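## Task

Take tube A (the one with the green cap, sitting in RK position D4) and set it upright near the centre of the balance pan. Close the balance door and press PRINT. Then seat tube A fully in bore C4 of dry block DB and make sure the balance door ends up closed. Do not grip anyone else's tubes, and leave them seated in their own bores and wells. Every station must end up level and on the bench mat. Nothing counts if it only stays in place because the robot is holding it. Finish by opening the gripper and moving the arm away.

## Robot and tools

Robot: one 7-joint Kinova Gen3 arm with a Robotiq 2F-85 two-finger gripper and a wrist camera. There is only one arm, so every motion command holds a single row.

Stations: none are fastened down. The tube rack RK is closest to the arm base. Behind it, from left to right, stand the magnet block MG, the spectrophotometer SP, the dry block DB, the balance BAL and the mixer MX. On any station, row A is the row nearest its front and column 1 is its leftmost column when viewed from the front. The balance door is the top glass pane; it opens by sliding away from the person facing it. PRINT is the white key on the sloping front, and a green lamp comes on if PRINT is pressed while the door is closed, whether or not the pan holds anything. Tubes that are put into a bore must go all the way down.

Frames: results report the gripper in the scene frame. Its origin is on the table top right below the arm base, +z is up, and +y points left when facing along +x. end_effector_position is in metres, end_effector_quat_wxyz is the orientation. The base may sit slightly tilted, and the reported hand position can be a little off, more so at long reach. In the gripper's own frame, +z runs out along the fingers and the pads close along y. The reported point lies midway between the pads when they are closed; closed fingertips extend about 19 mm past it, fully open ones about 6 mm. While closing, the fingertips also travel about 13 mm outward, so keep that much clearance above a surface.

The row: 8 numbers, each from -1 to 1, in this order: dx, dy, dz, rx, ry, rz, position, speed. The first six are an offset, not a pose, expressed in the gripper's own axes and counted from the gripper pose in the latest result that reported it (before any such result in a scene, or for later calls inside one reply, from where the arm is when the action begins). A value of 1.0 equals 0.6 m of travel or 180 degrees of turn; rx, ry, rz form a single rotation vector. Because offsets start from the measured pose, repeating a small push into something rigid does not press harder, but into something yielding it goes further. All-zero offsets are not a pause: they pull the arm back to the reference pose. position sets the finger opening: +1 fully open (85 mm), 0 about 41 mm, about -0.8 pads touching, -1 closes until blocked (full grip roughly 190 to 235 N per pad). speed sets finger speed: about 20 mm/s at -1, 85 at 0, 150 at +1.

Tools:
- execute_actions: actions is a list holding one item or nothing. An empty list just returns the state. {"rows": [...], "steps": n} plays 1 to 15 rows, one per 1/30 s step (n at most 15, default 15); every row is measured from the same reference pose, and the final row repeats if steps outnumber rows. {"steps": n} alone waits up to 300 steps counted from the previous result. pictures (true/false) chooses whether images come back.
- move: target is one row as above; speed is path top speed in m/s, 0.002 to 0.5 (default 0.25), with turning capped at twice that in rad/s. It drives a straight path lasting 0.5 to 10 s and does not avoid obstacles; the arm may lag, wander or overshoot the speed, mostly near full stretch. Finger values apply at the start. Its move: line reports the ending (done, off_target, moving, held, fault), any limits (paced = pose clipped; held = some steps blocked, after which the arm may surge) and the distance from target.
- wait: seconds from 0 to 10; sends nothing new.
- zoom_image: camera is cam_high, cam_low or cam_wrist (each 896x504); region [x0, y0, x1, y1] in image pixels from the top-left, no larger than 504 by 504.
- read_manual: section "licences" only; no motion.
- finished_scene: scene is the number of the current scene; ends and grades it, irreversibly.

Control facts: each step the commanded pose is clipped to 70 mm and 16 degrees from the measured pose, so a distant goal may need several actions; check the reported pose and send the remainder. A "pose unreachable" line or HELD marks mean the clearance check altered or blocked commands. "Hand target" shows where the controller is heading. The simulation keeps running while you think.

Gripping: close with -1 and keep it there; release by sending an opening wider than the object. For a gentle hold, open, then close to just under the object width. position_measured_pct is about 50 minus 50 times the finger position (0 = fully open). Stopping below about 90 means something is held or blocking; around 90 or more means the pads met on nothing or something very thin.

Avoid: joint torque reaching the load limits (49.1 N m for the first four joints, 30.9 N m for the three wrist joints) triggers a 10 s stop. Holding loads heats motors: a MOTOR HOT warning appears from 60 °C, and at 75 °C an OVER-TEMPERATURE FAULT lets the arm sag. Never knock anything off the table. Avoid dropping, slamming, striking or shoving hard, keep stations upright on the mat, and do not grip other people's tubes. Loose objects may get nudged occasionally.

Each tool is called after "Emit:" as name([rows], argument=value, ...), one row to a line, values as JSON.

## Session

Emit:
execute_actions(actions=[])

Scene clock: 0.00 s of 12600.00 s.
end_effector_position=(+0.2623, -0.3079, +0.3676) position_measured_pct=0.0 end_effector_quat_wxyz=(+0.055, +0.732, +0.679, -0.014)
Joint positions: [0.648 0.182 0.162 1.753 0.004 1.102 0.721]
Joint velocities: [ 0.     0.     0.     0.001 -0.002 -0.    -0.   ]
Motor temperatures (°C, as the motors report them): [30 34 27 34 34 36 40]
Hand target: +0.262, -0.308, +0.368; +0.055, +0.732, +0.679, -0.014

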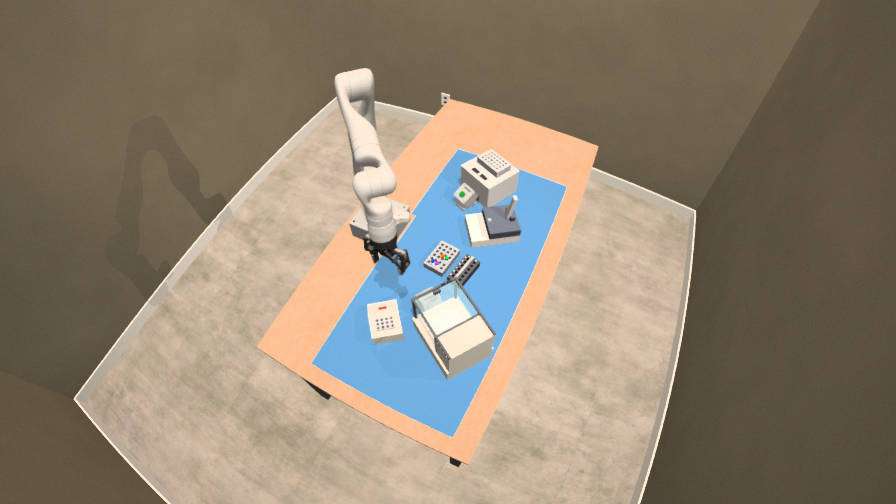

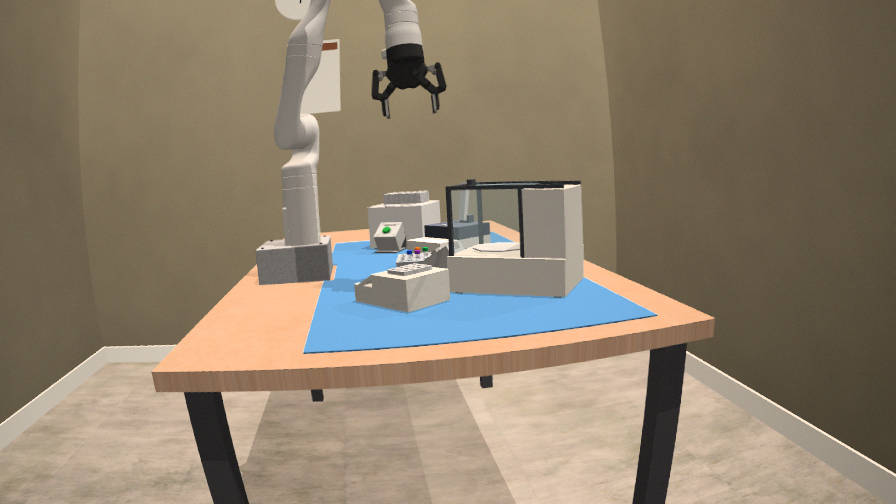

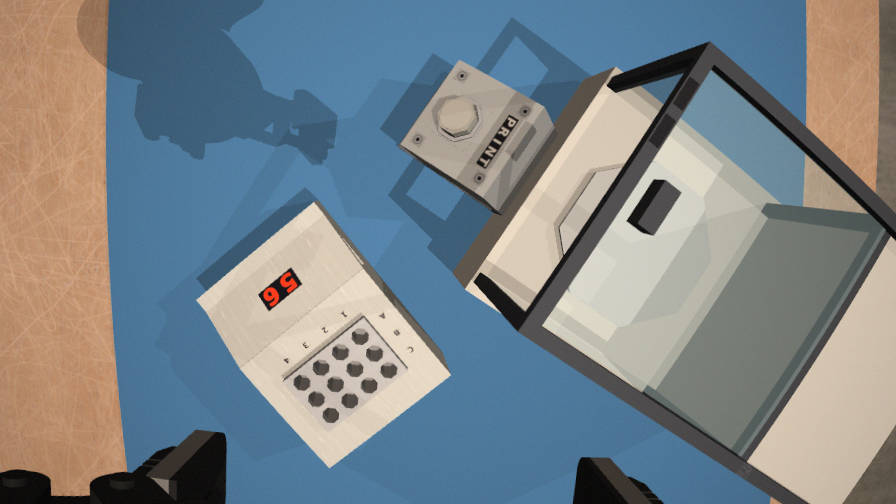

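Emit:
zoom_image(camera="cam_high", region=[350,220,510,380])

Region (350, 220, 510, 380) of cam_high's 896x504 image, scaled by 3.150, with more detail than that image has.

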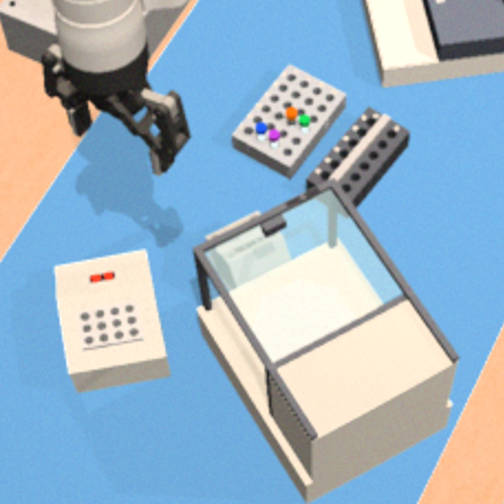

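Emit:
move(target=[0.35,0.02,0.085,0.0195,0.03,0,-0.3,0], speed=0.15)

Scene clock: 23.33 s of 12600.00 s.
end_effector_position=(+0.2921, -0.1063, +0.2973) position_measured_pct=65.1 end_effector_quat_wxyz=(+0.000, +0.733, +0.680, -0.002)
Joint positions: [ 0.313  0.134 -0.045  2.056  0.011  0.956  0.179]
Joint velocities: [-0.003  0.001 -0.003 -0.    -0.    -0.003 -0.004]
Motor temperatures (°C, as the motors report them): [30 34 27 34 34 36 40]
Hand target: +0.292, -0.106, +0.297; +0.000, +0.733, +0.680, -0.002
Off the commanded pose: 0.002 m, 0 deg.
move: done

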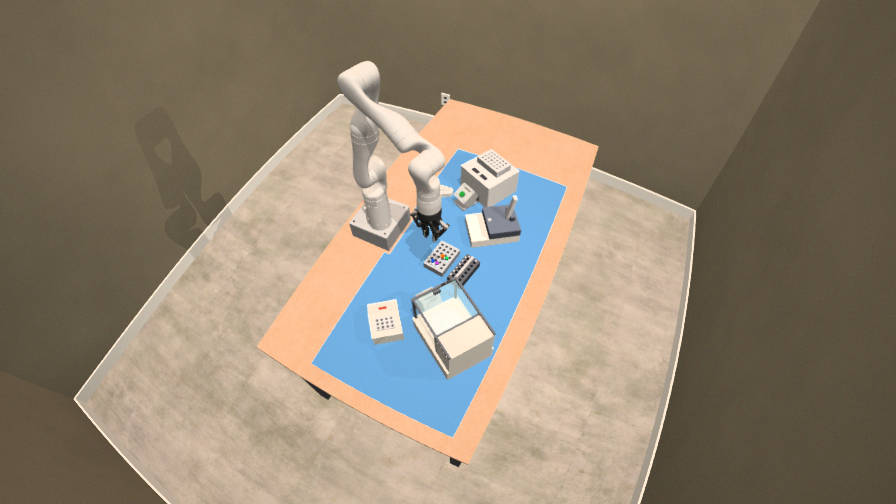

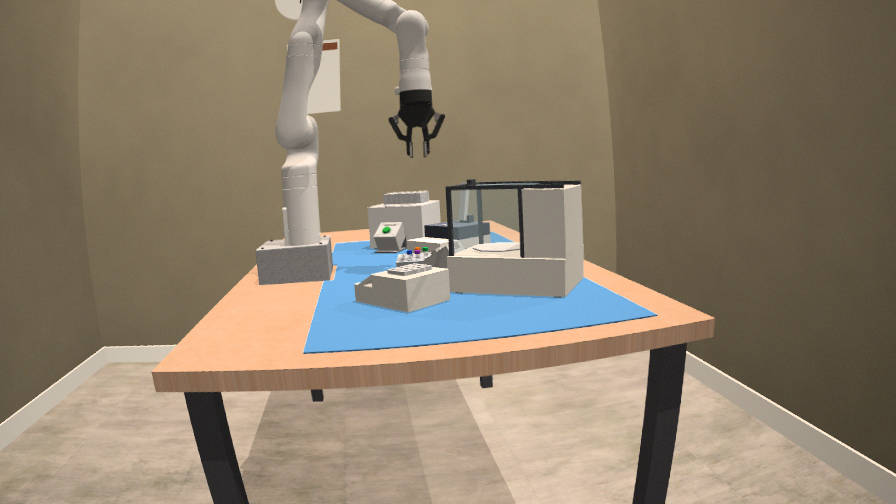

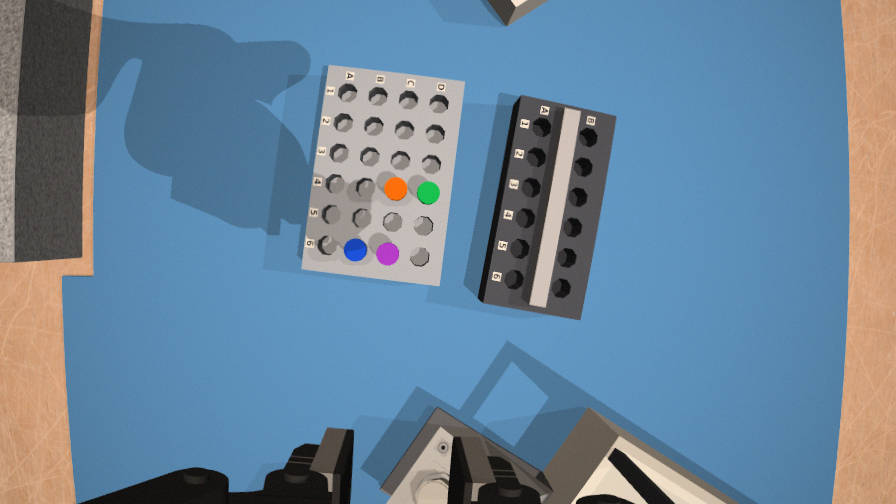

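Emit:
move(target=[0.123,0.018,0.1,0,0,0.536,-0.3,0], speed=0.12)

Scene clock: 55.03 s of 12600.00 s.
end_effector_position=(+0.3081, -0.0342, +0.2371) position_measured_pct=65.1 end_effector_quat_wxyz=(+0.002, +0.996, -0.095, -0.001)
Joint positions: [-0.07   0.243  0.126  2.172 -0.041  0.734 -1.684]
Joint velocities: [-0.005  0.001  0.    -0.001  0.001 -0.004 -0.01 ]
Motor temperatures (°C, as the motors report them): [30 34 27 34 34 36 40]
Hand target: +0.308, -0.034, +0.237; +0.002, +0.996, -0.095, -0.001
Off the commanded pose: 0.001 m, 0 deg.
move: done

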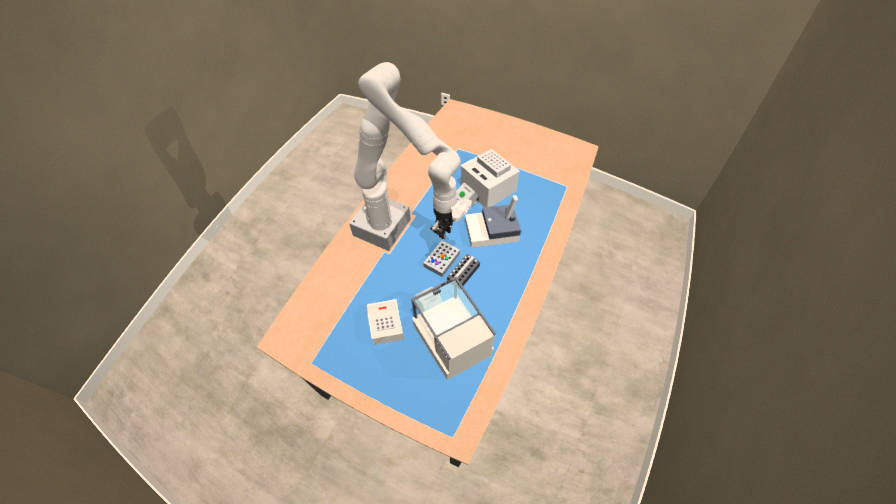

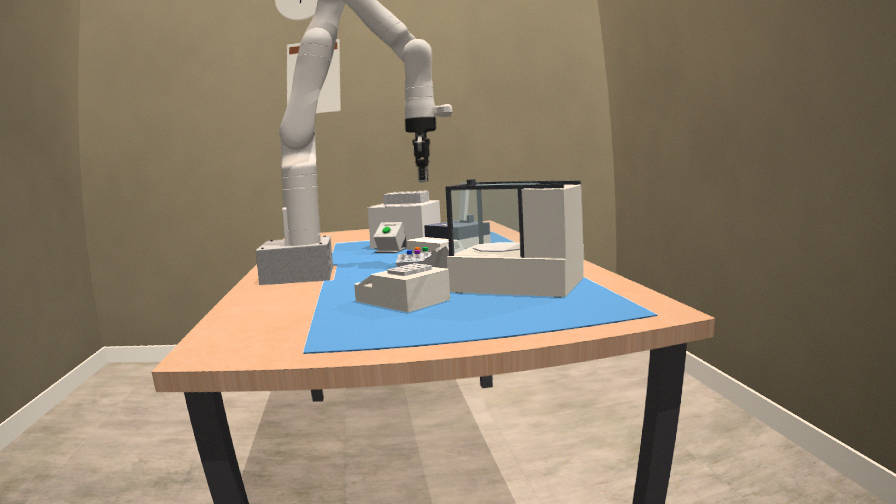

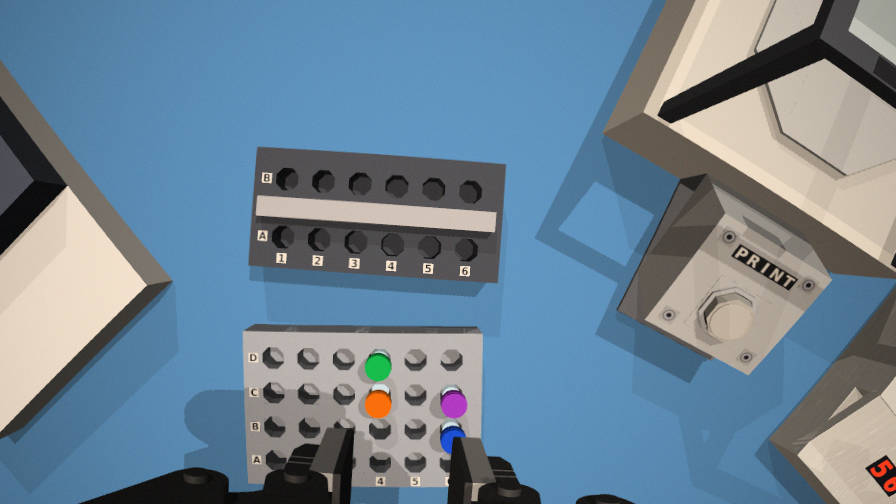

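Emit:
move(target=[0,-0.021,0.11,0,0,0,-0.3,0], speed=0.08)

Scene clock: 62.87 s of 12600.00 s.
end_effector_position=(+0.3105, -0.0222, +0.1715) position_measured_pct=65.1 end_effector_quat_wxyz=(+0.002, +0.996, -0.095, -0.001)
Joint positions: [-0.079  0.406  0.096  2.256 -0.075  0.487 -1.691]
Joint velocities: [ 0.     0.006 -0.001  0.003  0.    -0.004  0.001]
Motor temperatures (°C, as the motors report them): [30 34 27 34 34 36 40]
Hand target: +0.310, -0.022, +0.171; +0.002, +0.996, -0.095, -0.001
Off the commanded pose: 0.000 m, 0 deg.
move: done

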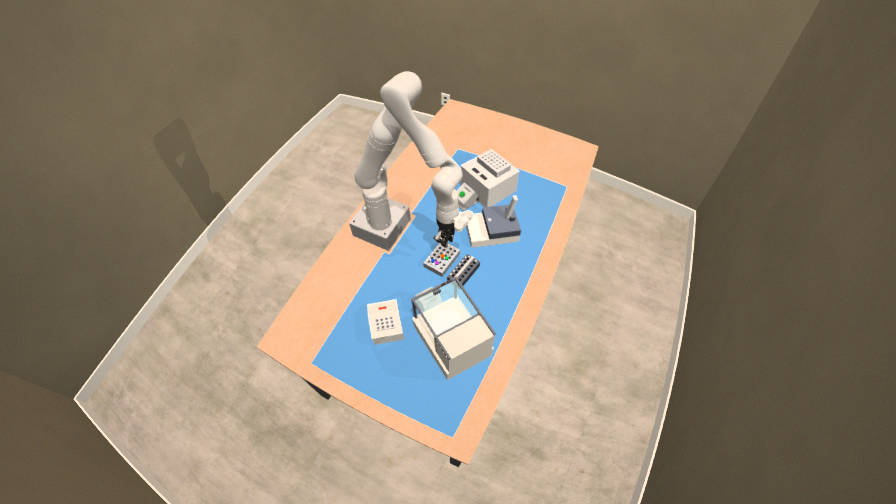

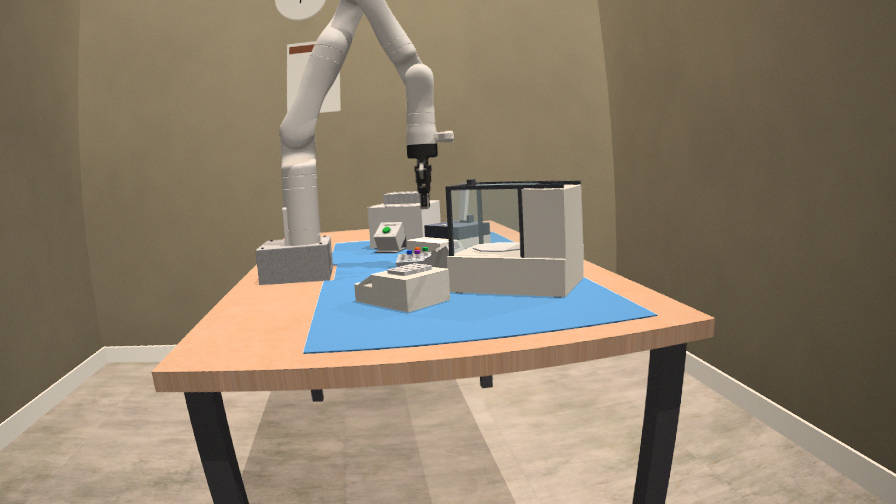

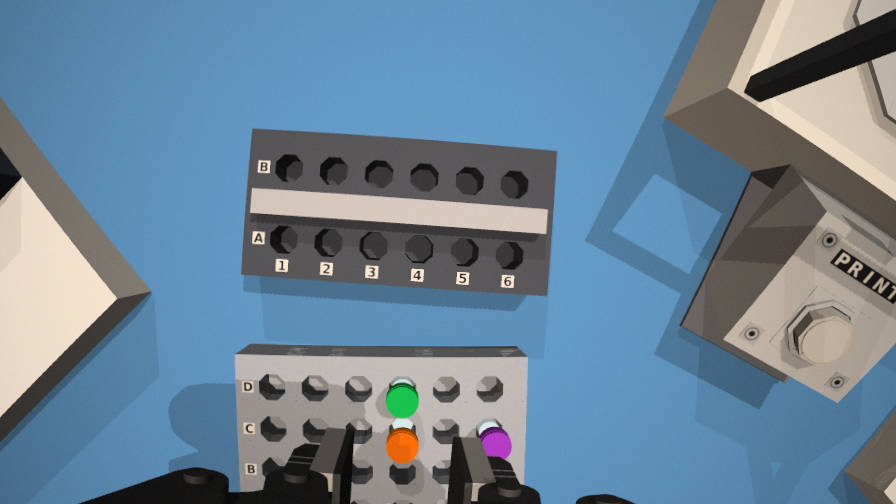

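Emit:
move(target=[-0.005,0,0.085,0,0,0,-0.3,0], speed=0.06)

Scene clock: 73.63 s of 12600.00 s.
end_effector_position=(+0.3078, -0.0219, +0.1208) position_measured_pct=65.1 end_effector_quat_wxyz=(+0.002, +0.996, -0.095, -0.000)
Joint positions: [-0.051  0.549  0.061  2.306 -0.1    0.293 -1.671]
Joint velocities: [ 0.002  0.007 -0.002  0.    -0.001 -0.003  0.001]
Motor temperatures (°C, as the motors report them): [30 34 27 34 34 36 40]
Hand target: +0.308, -0.022, +0.121; +0.002, +0.996, -0.095, -0.001
Off the commanded pose: 0.000 m, 0 deg.
move: done

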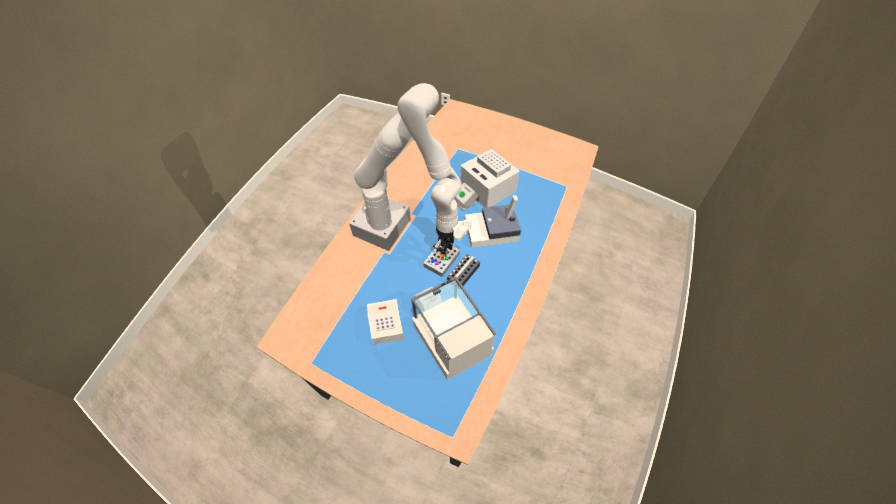

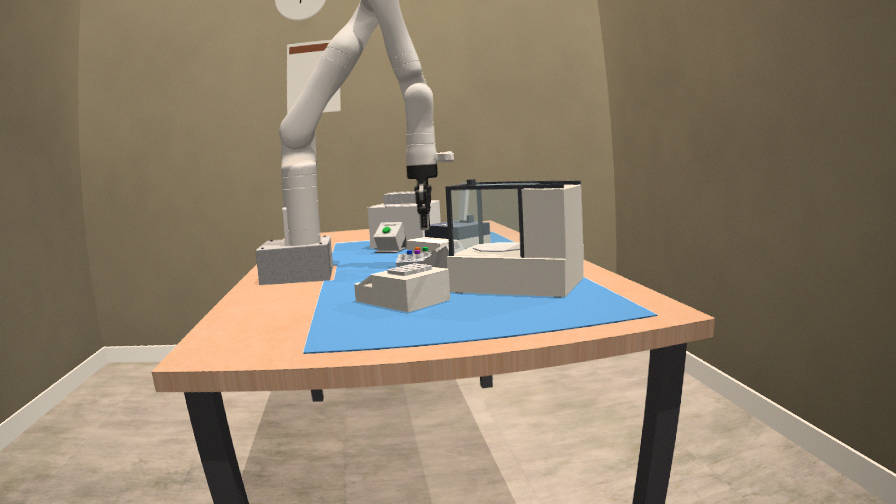

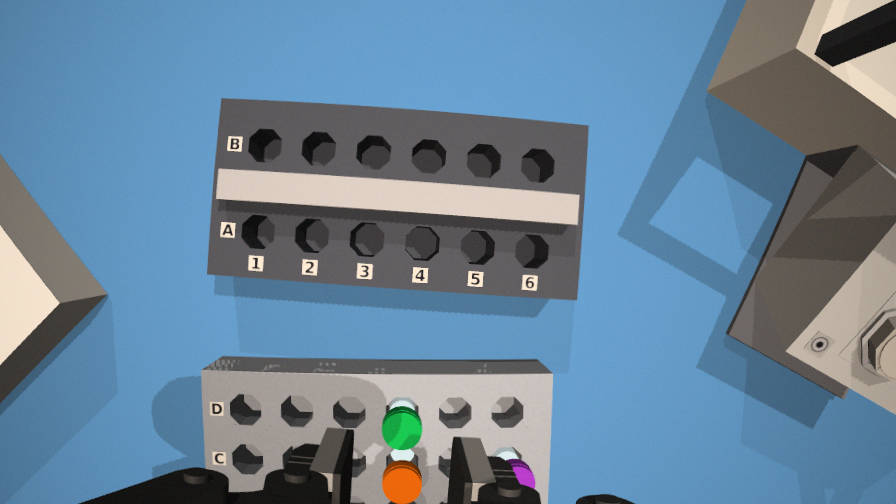

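Emit:
execute_actions(actions=[])

Scene clock: 95.33 s of 12600.00 s.
end_effector_position=(+0.3076, -0.0219, +0.1206) position_measured_pct=65.1 end_effector_quat_wxyz=(+0.002, +0.996, -0.095, -0.001)
Joint positions: [-0.051  0.55   0.061  2.306 -0.1    0.292 -1.671]
Joint velocities: [ 0.    -0.     0.    -0.001 -0.    -0.    -0.   ]
Motor temperatures (°C, as the motors report them): [30 34 27 34 34 36 40]
Hand target: +0.308, -0.022, +0.121; +0.002, +0.996, -0.095, -0.001
Off the commanded pose: 0.000 m, 0 deg.
Steps of this call (steps 1 to 651: nothing new was sent). Readings (end_effector_position | what the end effector reports):
1: (+0.3077, -0.0219, +0.1208) | position_measured_pct=65.1
2: (+0.3077, -0.0219, +0.1207) | position_measured_pct=65.1
4: (+0.3077, -0.0219, +0.1207) | position_measured_pct=65.1
8: (+0.3076, -0.0219, +0.1206) | position_measured_pct=65.1
651: the state above

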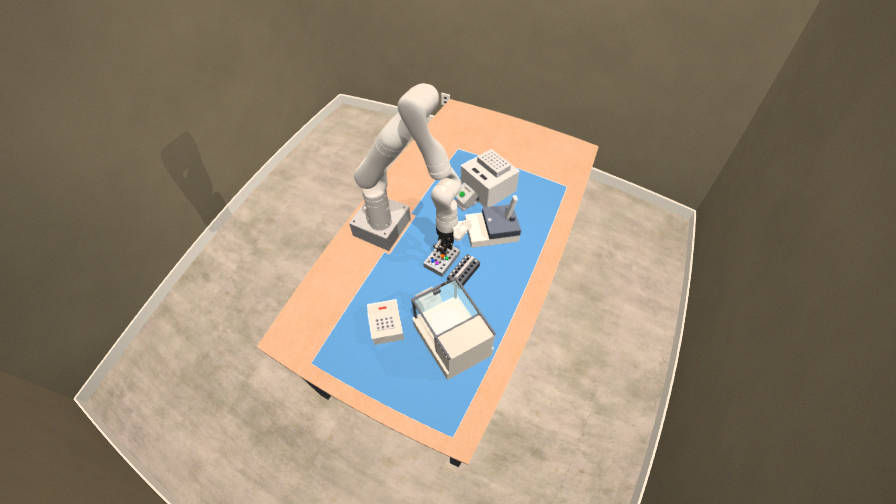

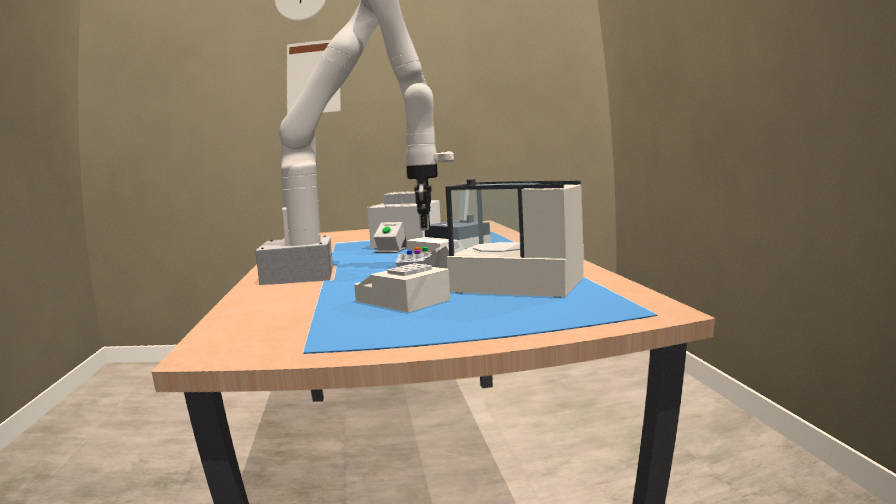

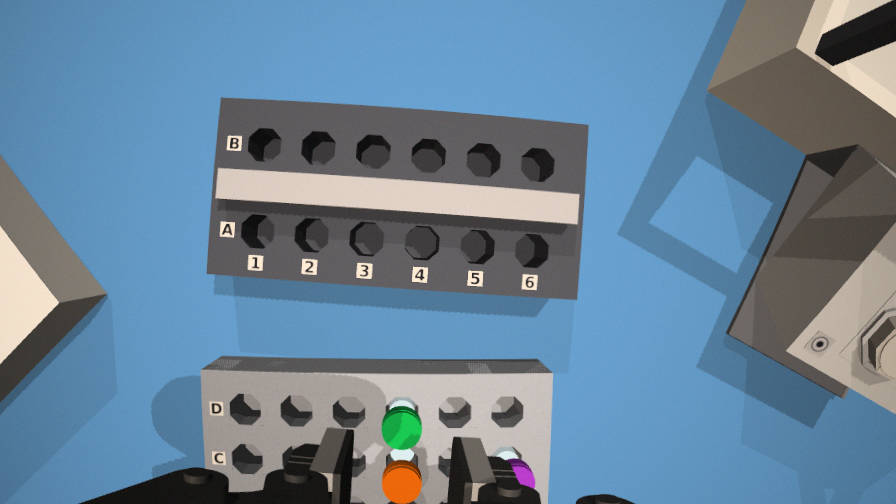

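Emit:
move(target=[0.092,0.284,-0.433,0,0,0,-0.3,0])

Scene clock: 109.53 s of 12600.00 s.
end_effector_position=(+0.3307, -0.1976, +0.3808) position_measured_pct=65.1 end_effector_quat_wxyz=(+0.001, +0.996, -0.094, -0.000)
Joint positions: [ 0.291  0.207  0.232  1.676 -0.047  1.267 -1.234]
Joint velocities: [ 0.004  0.006  0.002 -0.007 -0.002  0.006  0.004]
Motor temperatures (°C, as the motors report them): [30 34 27 34 34 36 40]
Hand target: +0.331, -0.198, +0.381; +0.001, +0.996, -0.094, -0.000
Off the commanded pose: 0.001 m, 0 deg.
move: done

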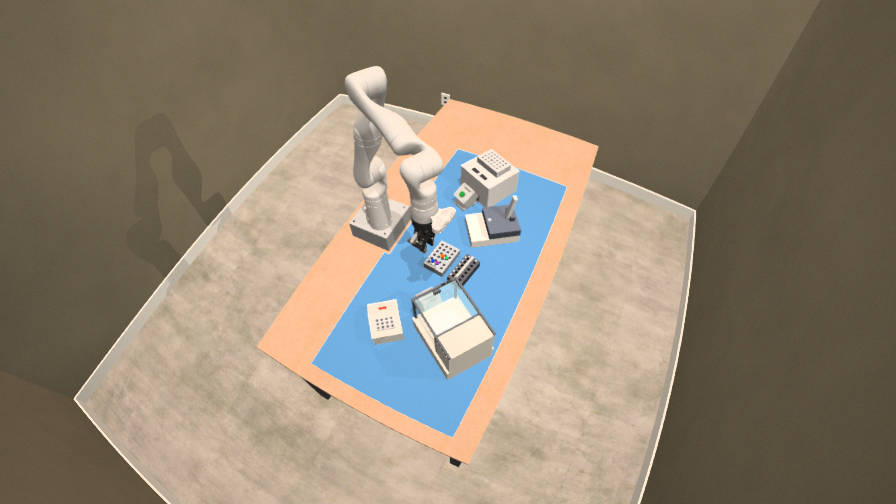

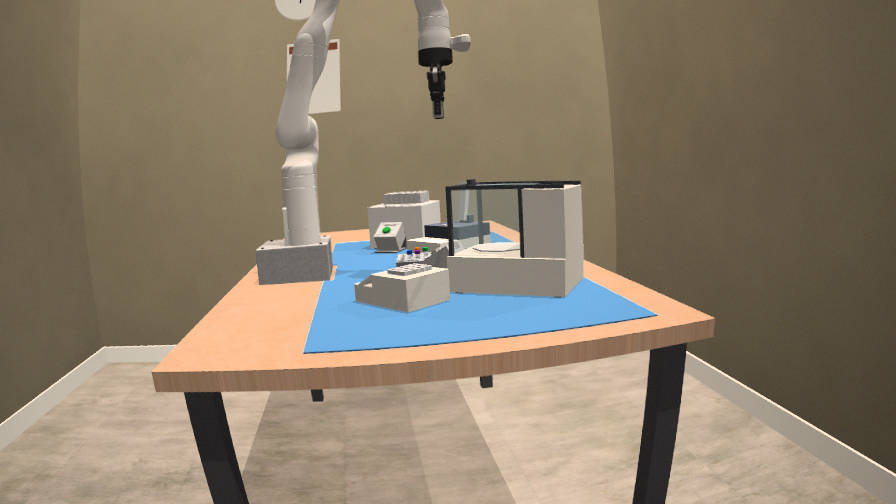

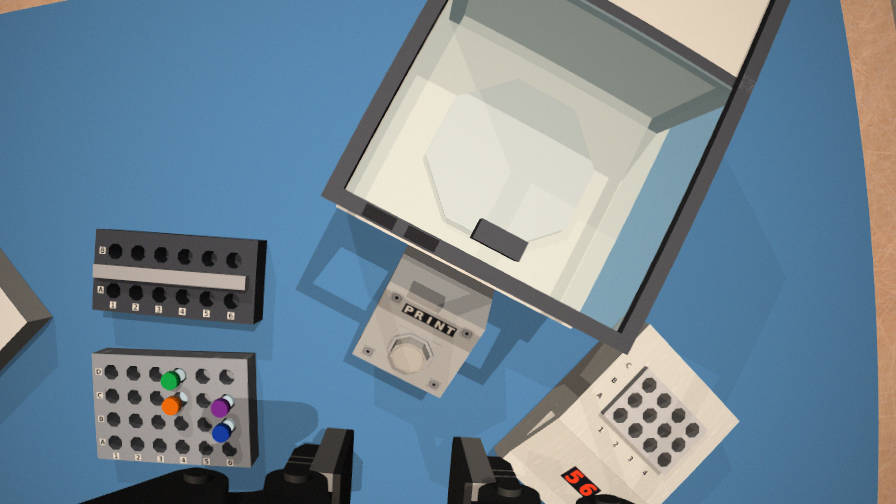

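Emit:
move(target=[0.076,0.0715,0.133,0,0,-0.352,-0.1,0])

Scene clock: 130.40 s of 12600.00 s.
end_effector_position=(+0.3678, -0.2482, +0.3015) position_measured_pct=54.8 end_effector_quat_wxyz=(+0.001, +0.897, +0.443, -0.001)
Joint positions: [ 0.509  0.407  0.048  1.655 -0.018  1.082 -0.1  ]
Joint velocities: [ 0.005  0.004 -0.    -0.002 -0.002  0.     0.008]
Motor temperatures (°C, as the motors report them): [30 34 27 34 34 36 40]
Hand target: +0.368, -0.248, +0.301; +0.001, +0.897, +0.443, -0.001
Off the commanded pose: 0.001 m, 0 deg.
move: done

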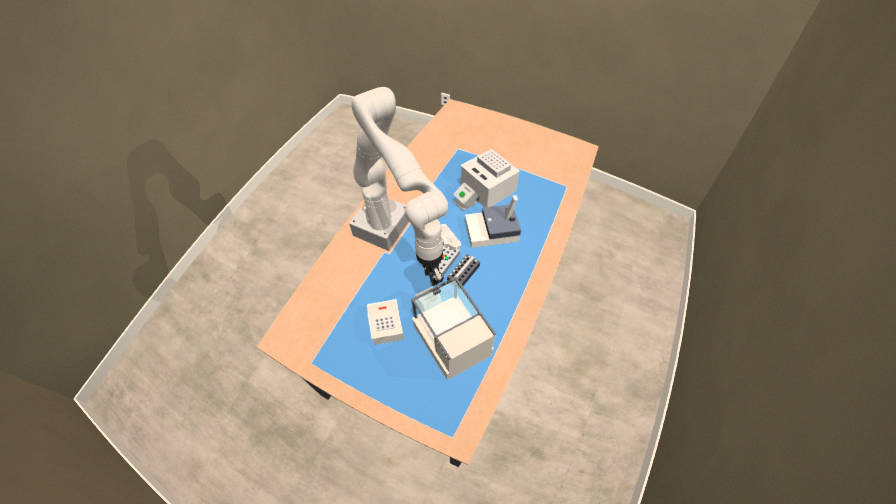

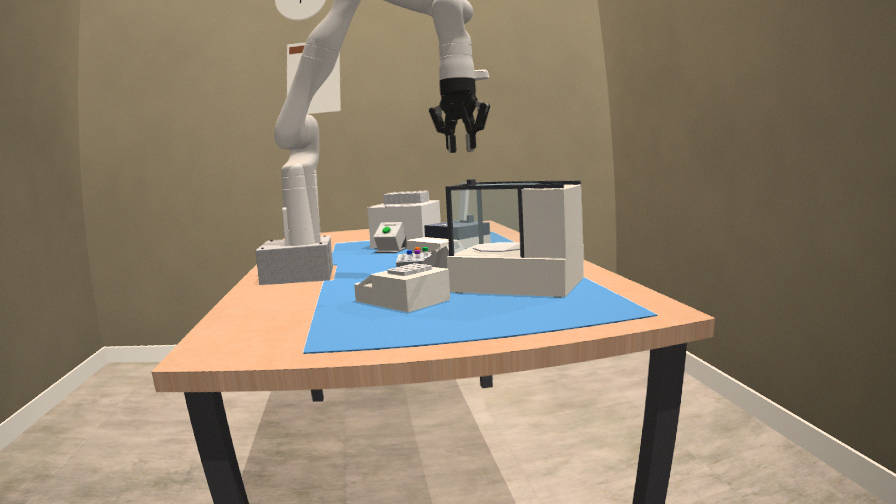

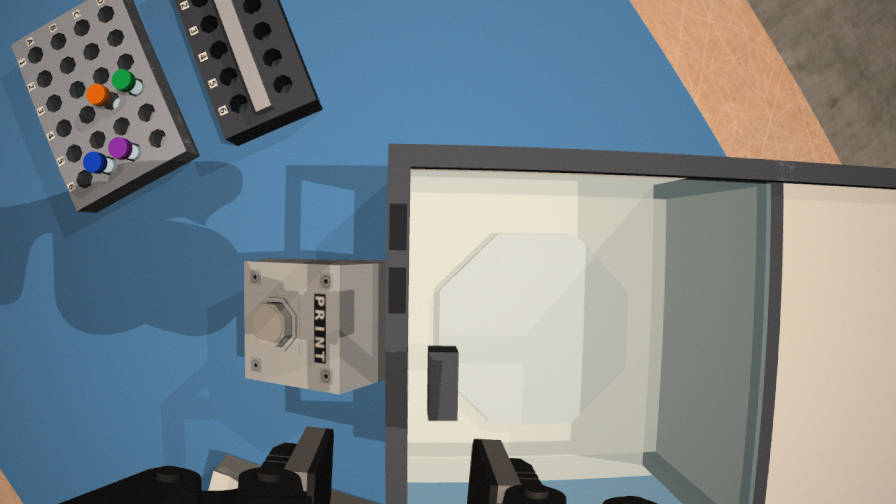

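Emit:
move(target=[-0.005,0.0217,0.06,0,0,0,-0.1,0], speed=0.1)

Scene clock: 135.17 s of 12600.00 s.
end_effector_position=(+0.3764, -0.2586, +0.2658) position_measured_pct=54.8 end_effector_quat_wxyz=(+0.001, +0.897, +0.443, -0.001)
Joint positions: [ 0.521  0.477  0.046  1.671 -0.022  0.996 -0.087]
Joint velocities: [ 0.001  0.005  0.003 -0.001 -0.    -0.001  0.001]
Motor temperatures (°C, as the motors report them): [30 34 27 34 34 36 40]
Hand target: +0.376, -0.259, +0.266; +0.001, +0.897, +0.443, -0.001
Off the commanded pose: 0.000 m, 0 deg.
move: done

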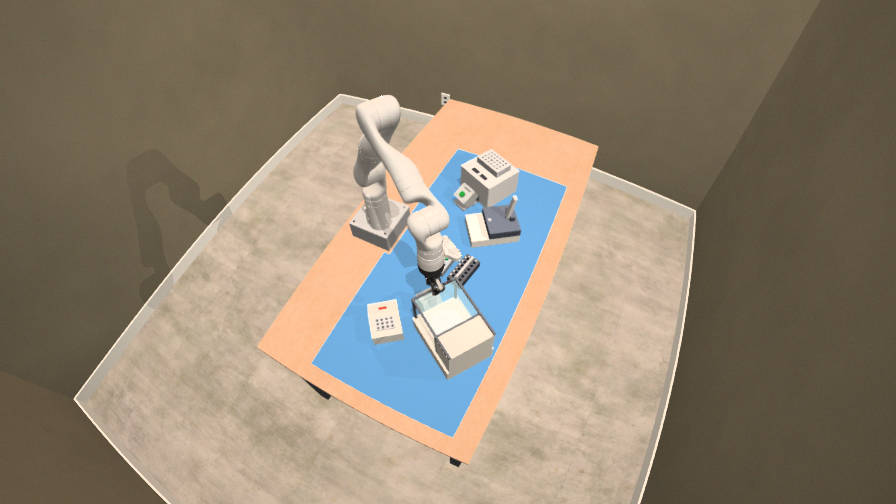

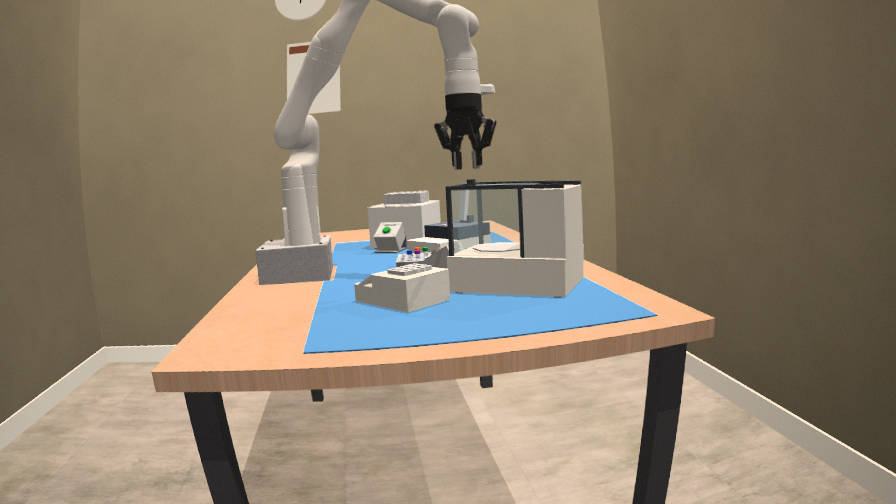

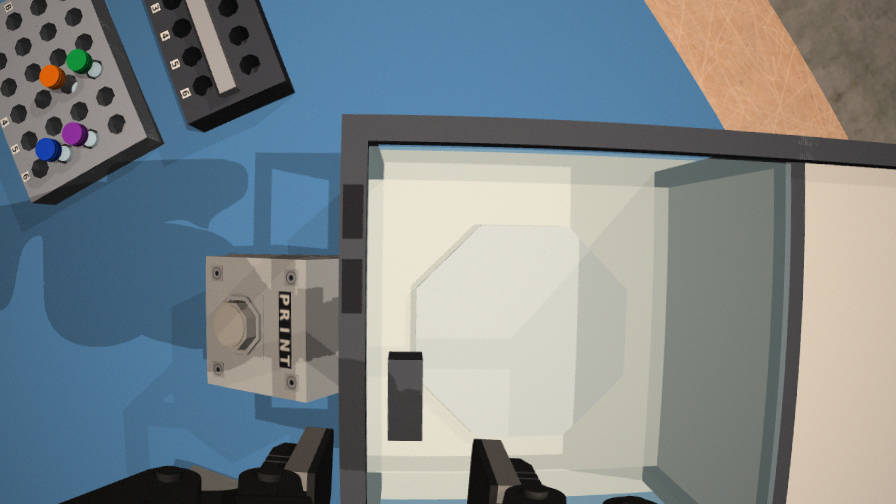

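Emit:
move(target=[0,0,0.046,0,0,0,-0.5,0], speed=0.04)

Emit:
move(target=[0,0.2,0,0,0,0,-0.5,0], speed=0.045)

Scene clock: 141.87 s of 12600.00 s.
end_effector_position=(+0.3765, -0.2587, +0.2385) position_measured_pct=75.0 end_effector_quat_wxyz=(+0.001, +0.897, +0.443, -0.001)
Joint positions: [ 0.523  0.515  0.044  1.71  -0.023  0.918 -0.086]
Joint velocities: [ 0.     0.003 -0.     0.002  0.001 -0.003 -0.   ]
Motor temperatures (°C, as the motors report them): [30 34 27 34 34 36 40]
Hand target: +0.376, -0.259, +0.238; +0.001, +0.897, +0.443, -0.001
Off the commanded pose: 0.000 m, 0 deg.
move: done

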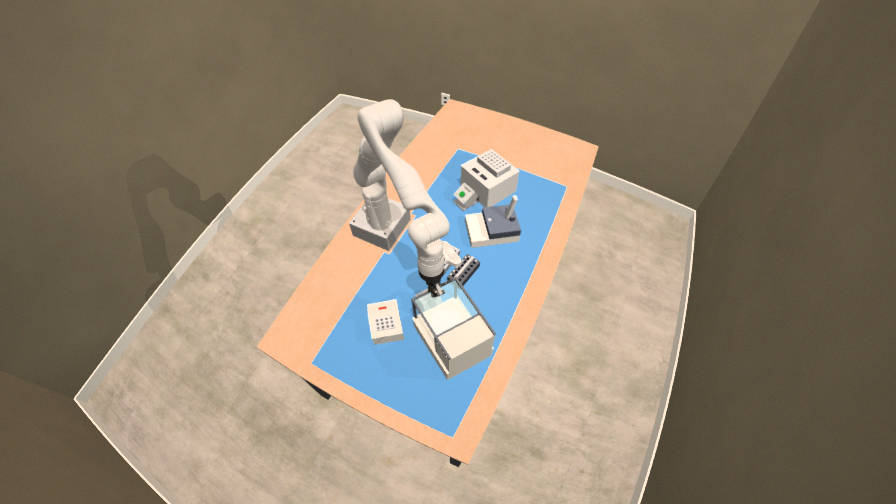

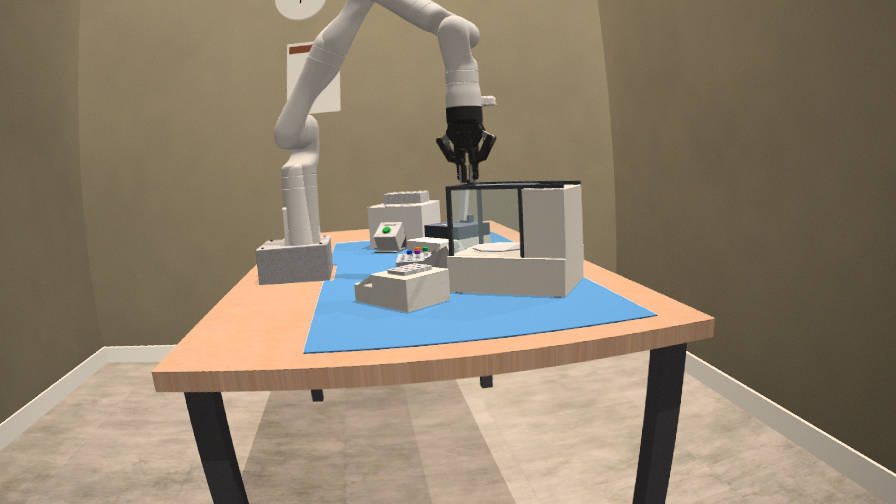

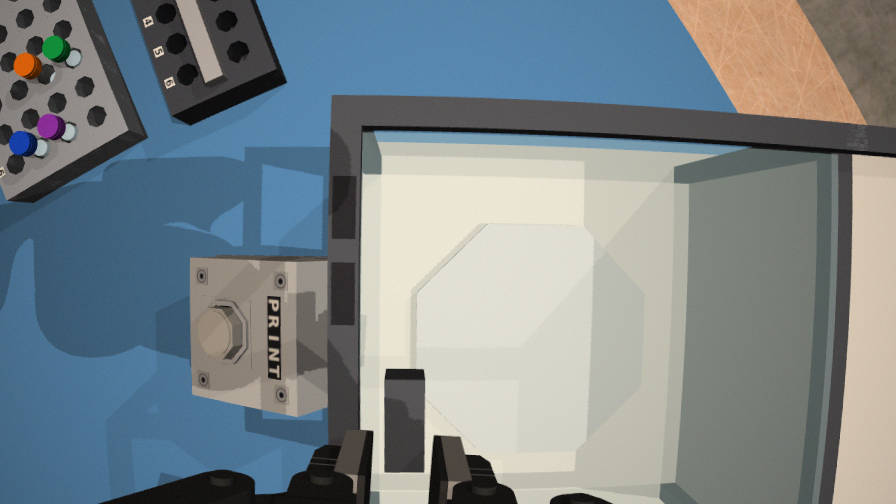

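Scene clock: 144.87 s of 12600.00 s.
end_effector_position=(+0.4720, -0.3307, +0.2390) position_measured_pct=75.0 end_effector_quat_wxyz=(+0.001, +0.897, +0.443, -0.001)
Joint positions: [ 0.548  0.761  0.051  1.235 -0.036  1.149 -0.061]
Joint velocities: [ 0.     0.005  0.001 -0.007 -0.002  0.003  0.   ]
Motor temperatures (°C, as the motors report them): [30 34 27 34 34 36 40]
Hand target: +0.472, -0.331, +0.239; +0.001, +0.897, +0.443, -0.000
Off the commanded pose: 0.001 m, 0 deg.
move: done

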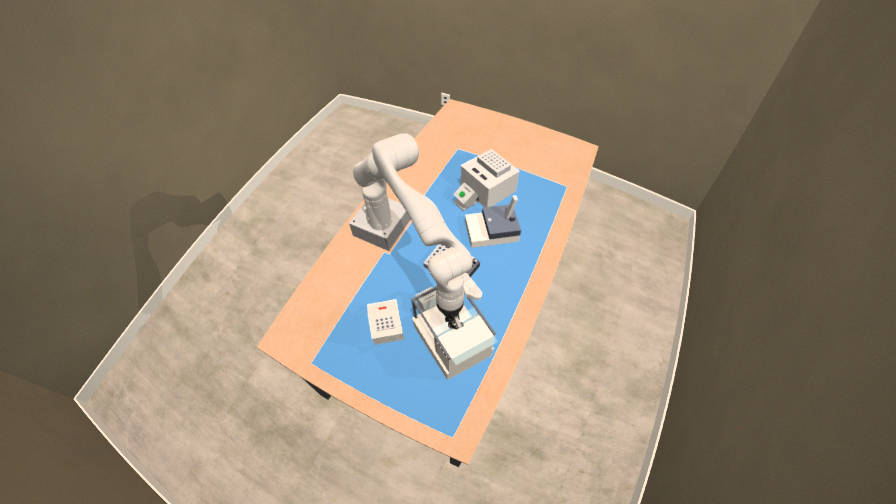

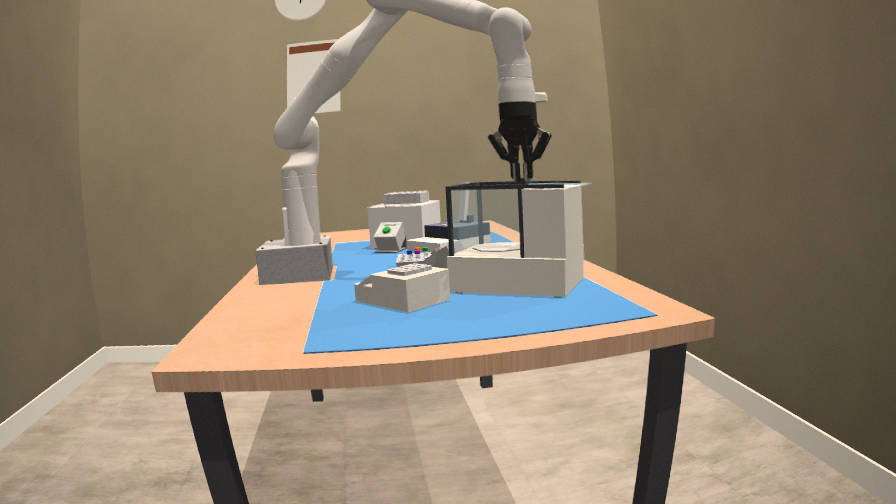

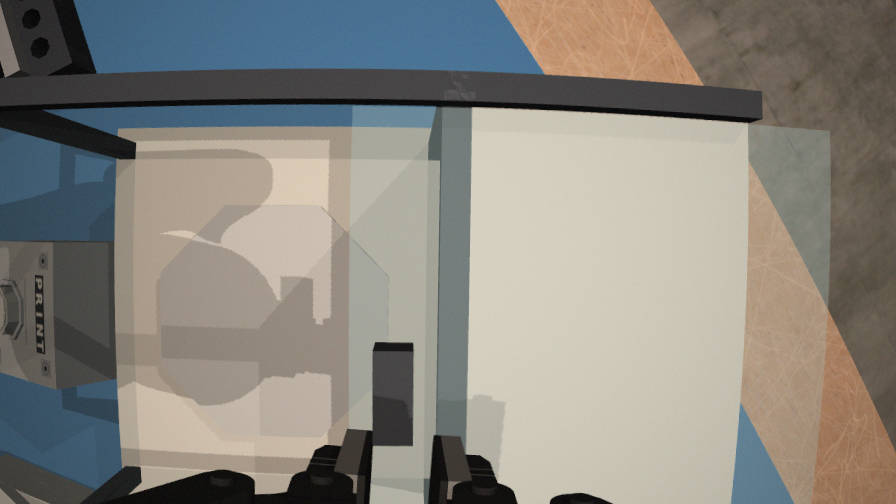

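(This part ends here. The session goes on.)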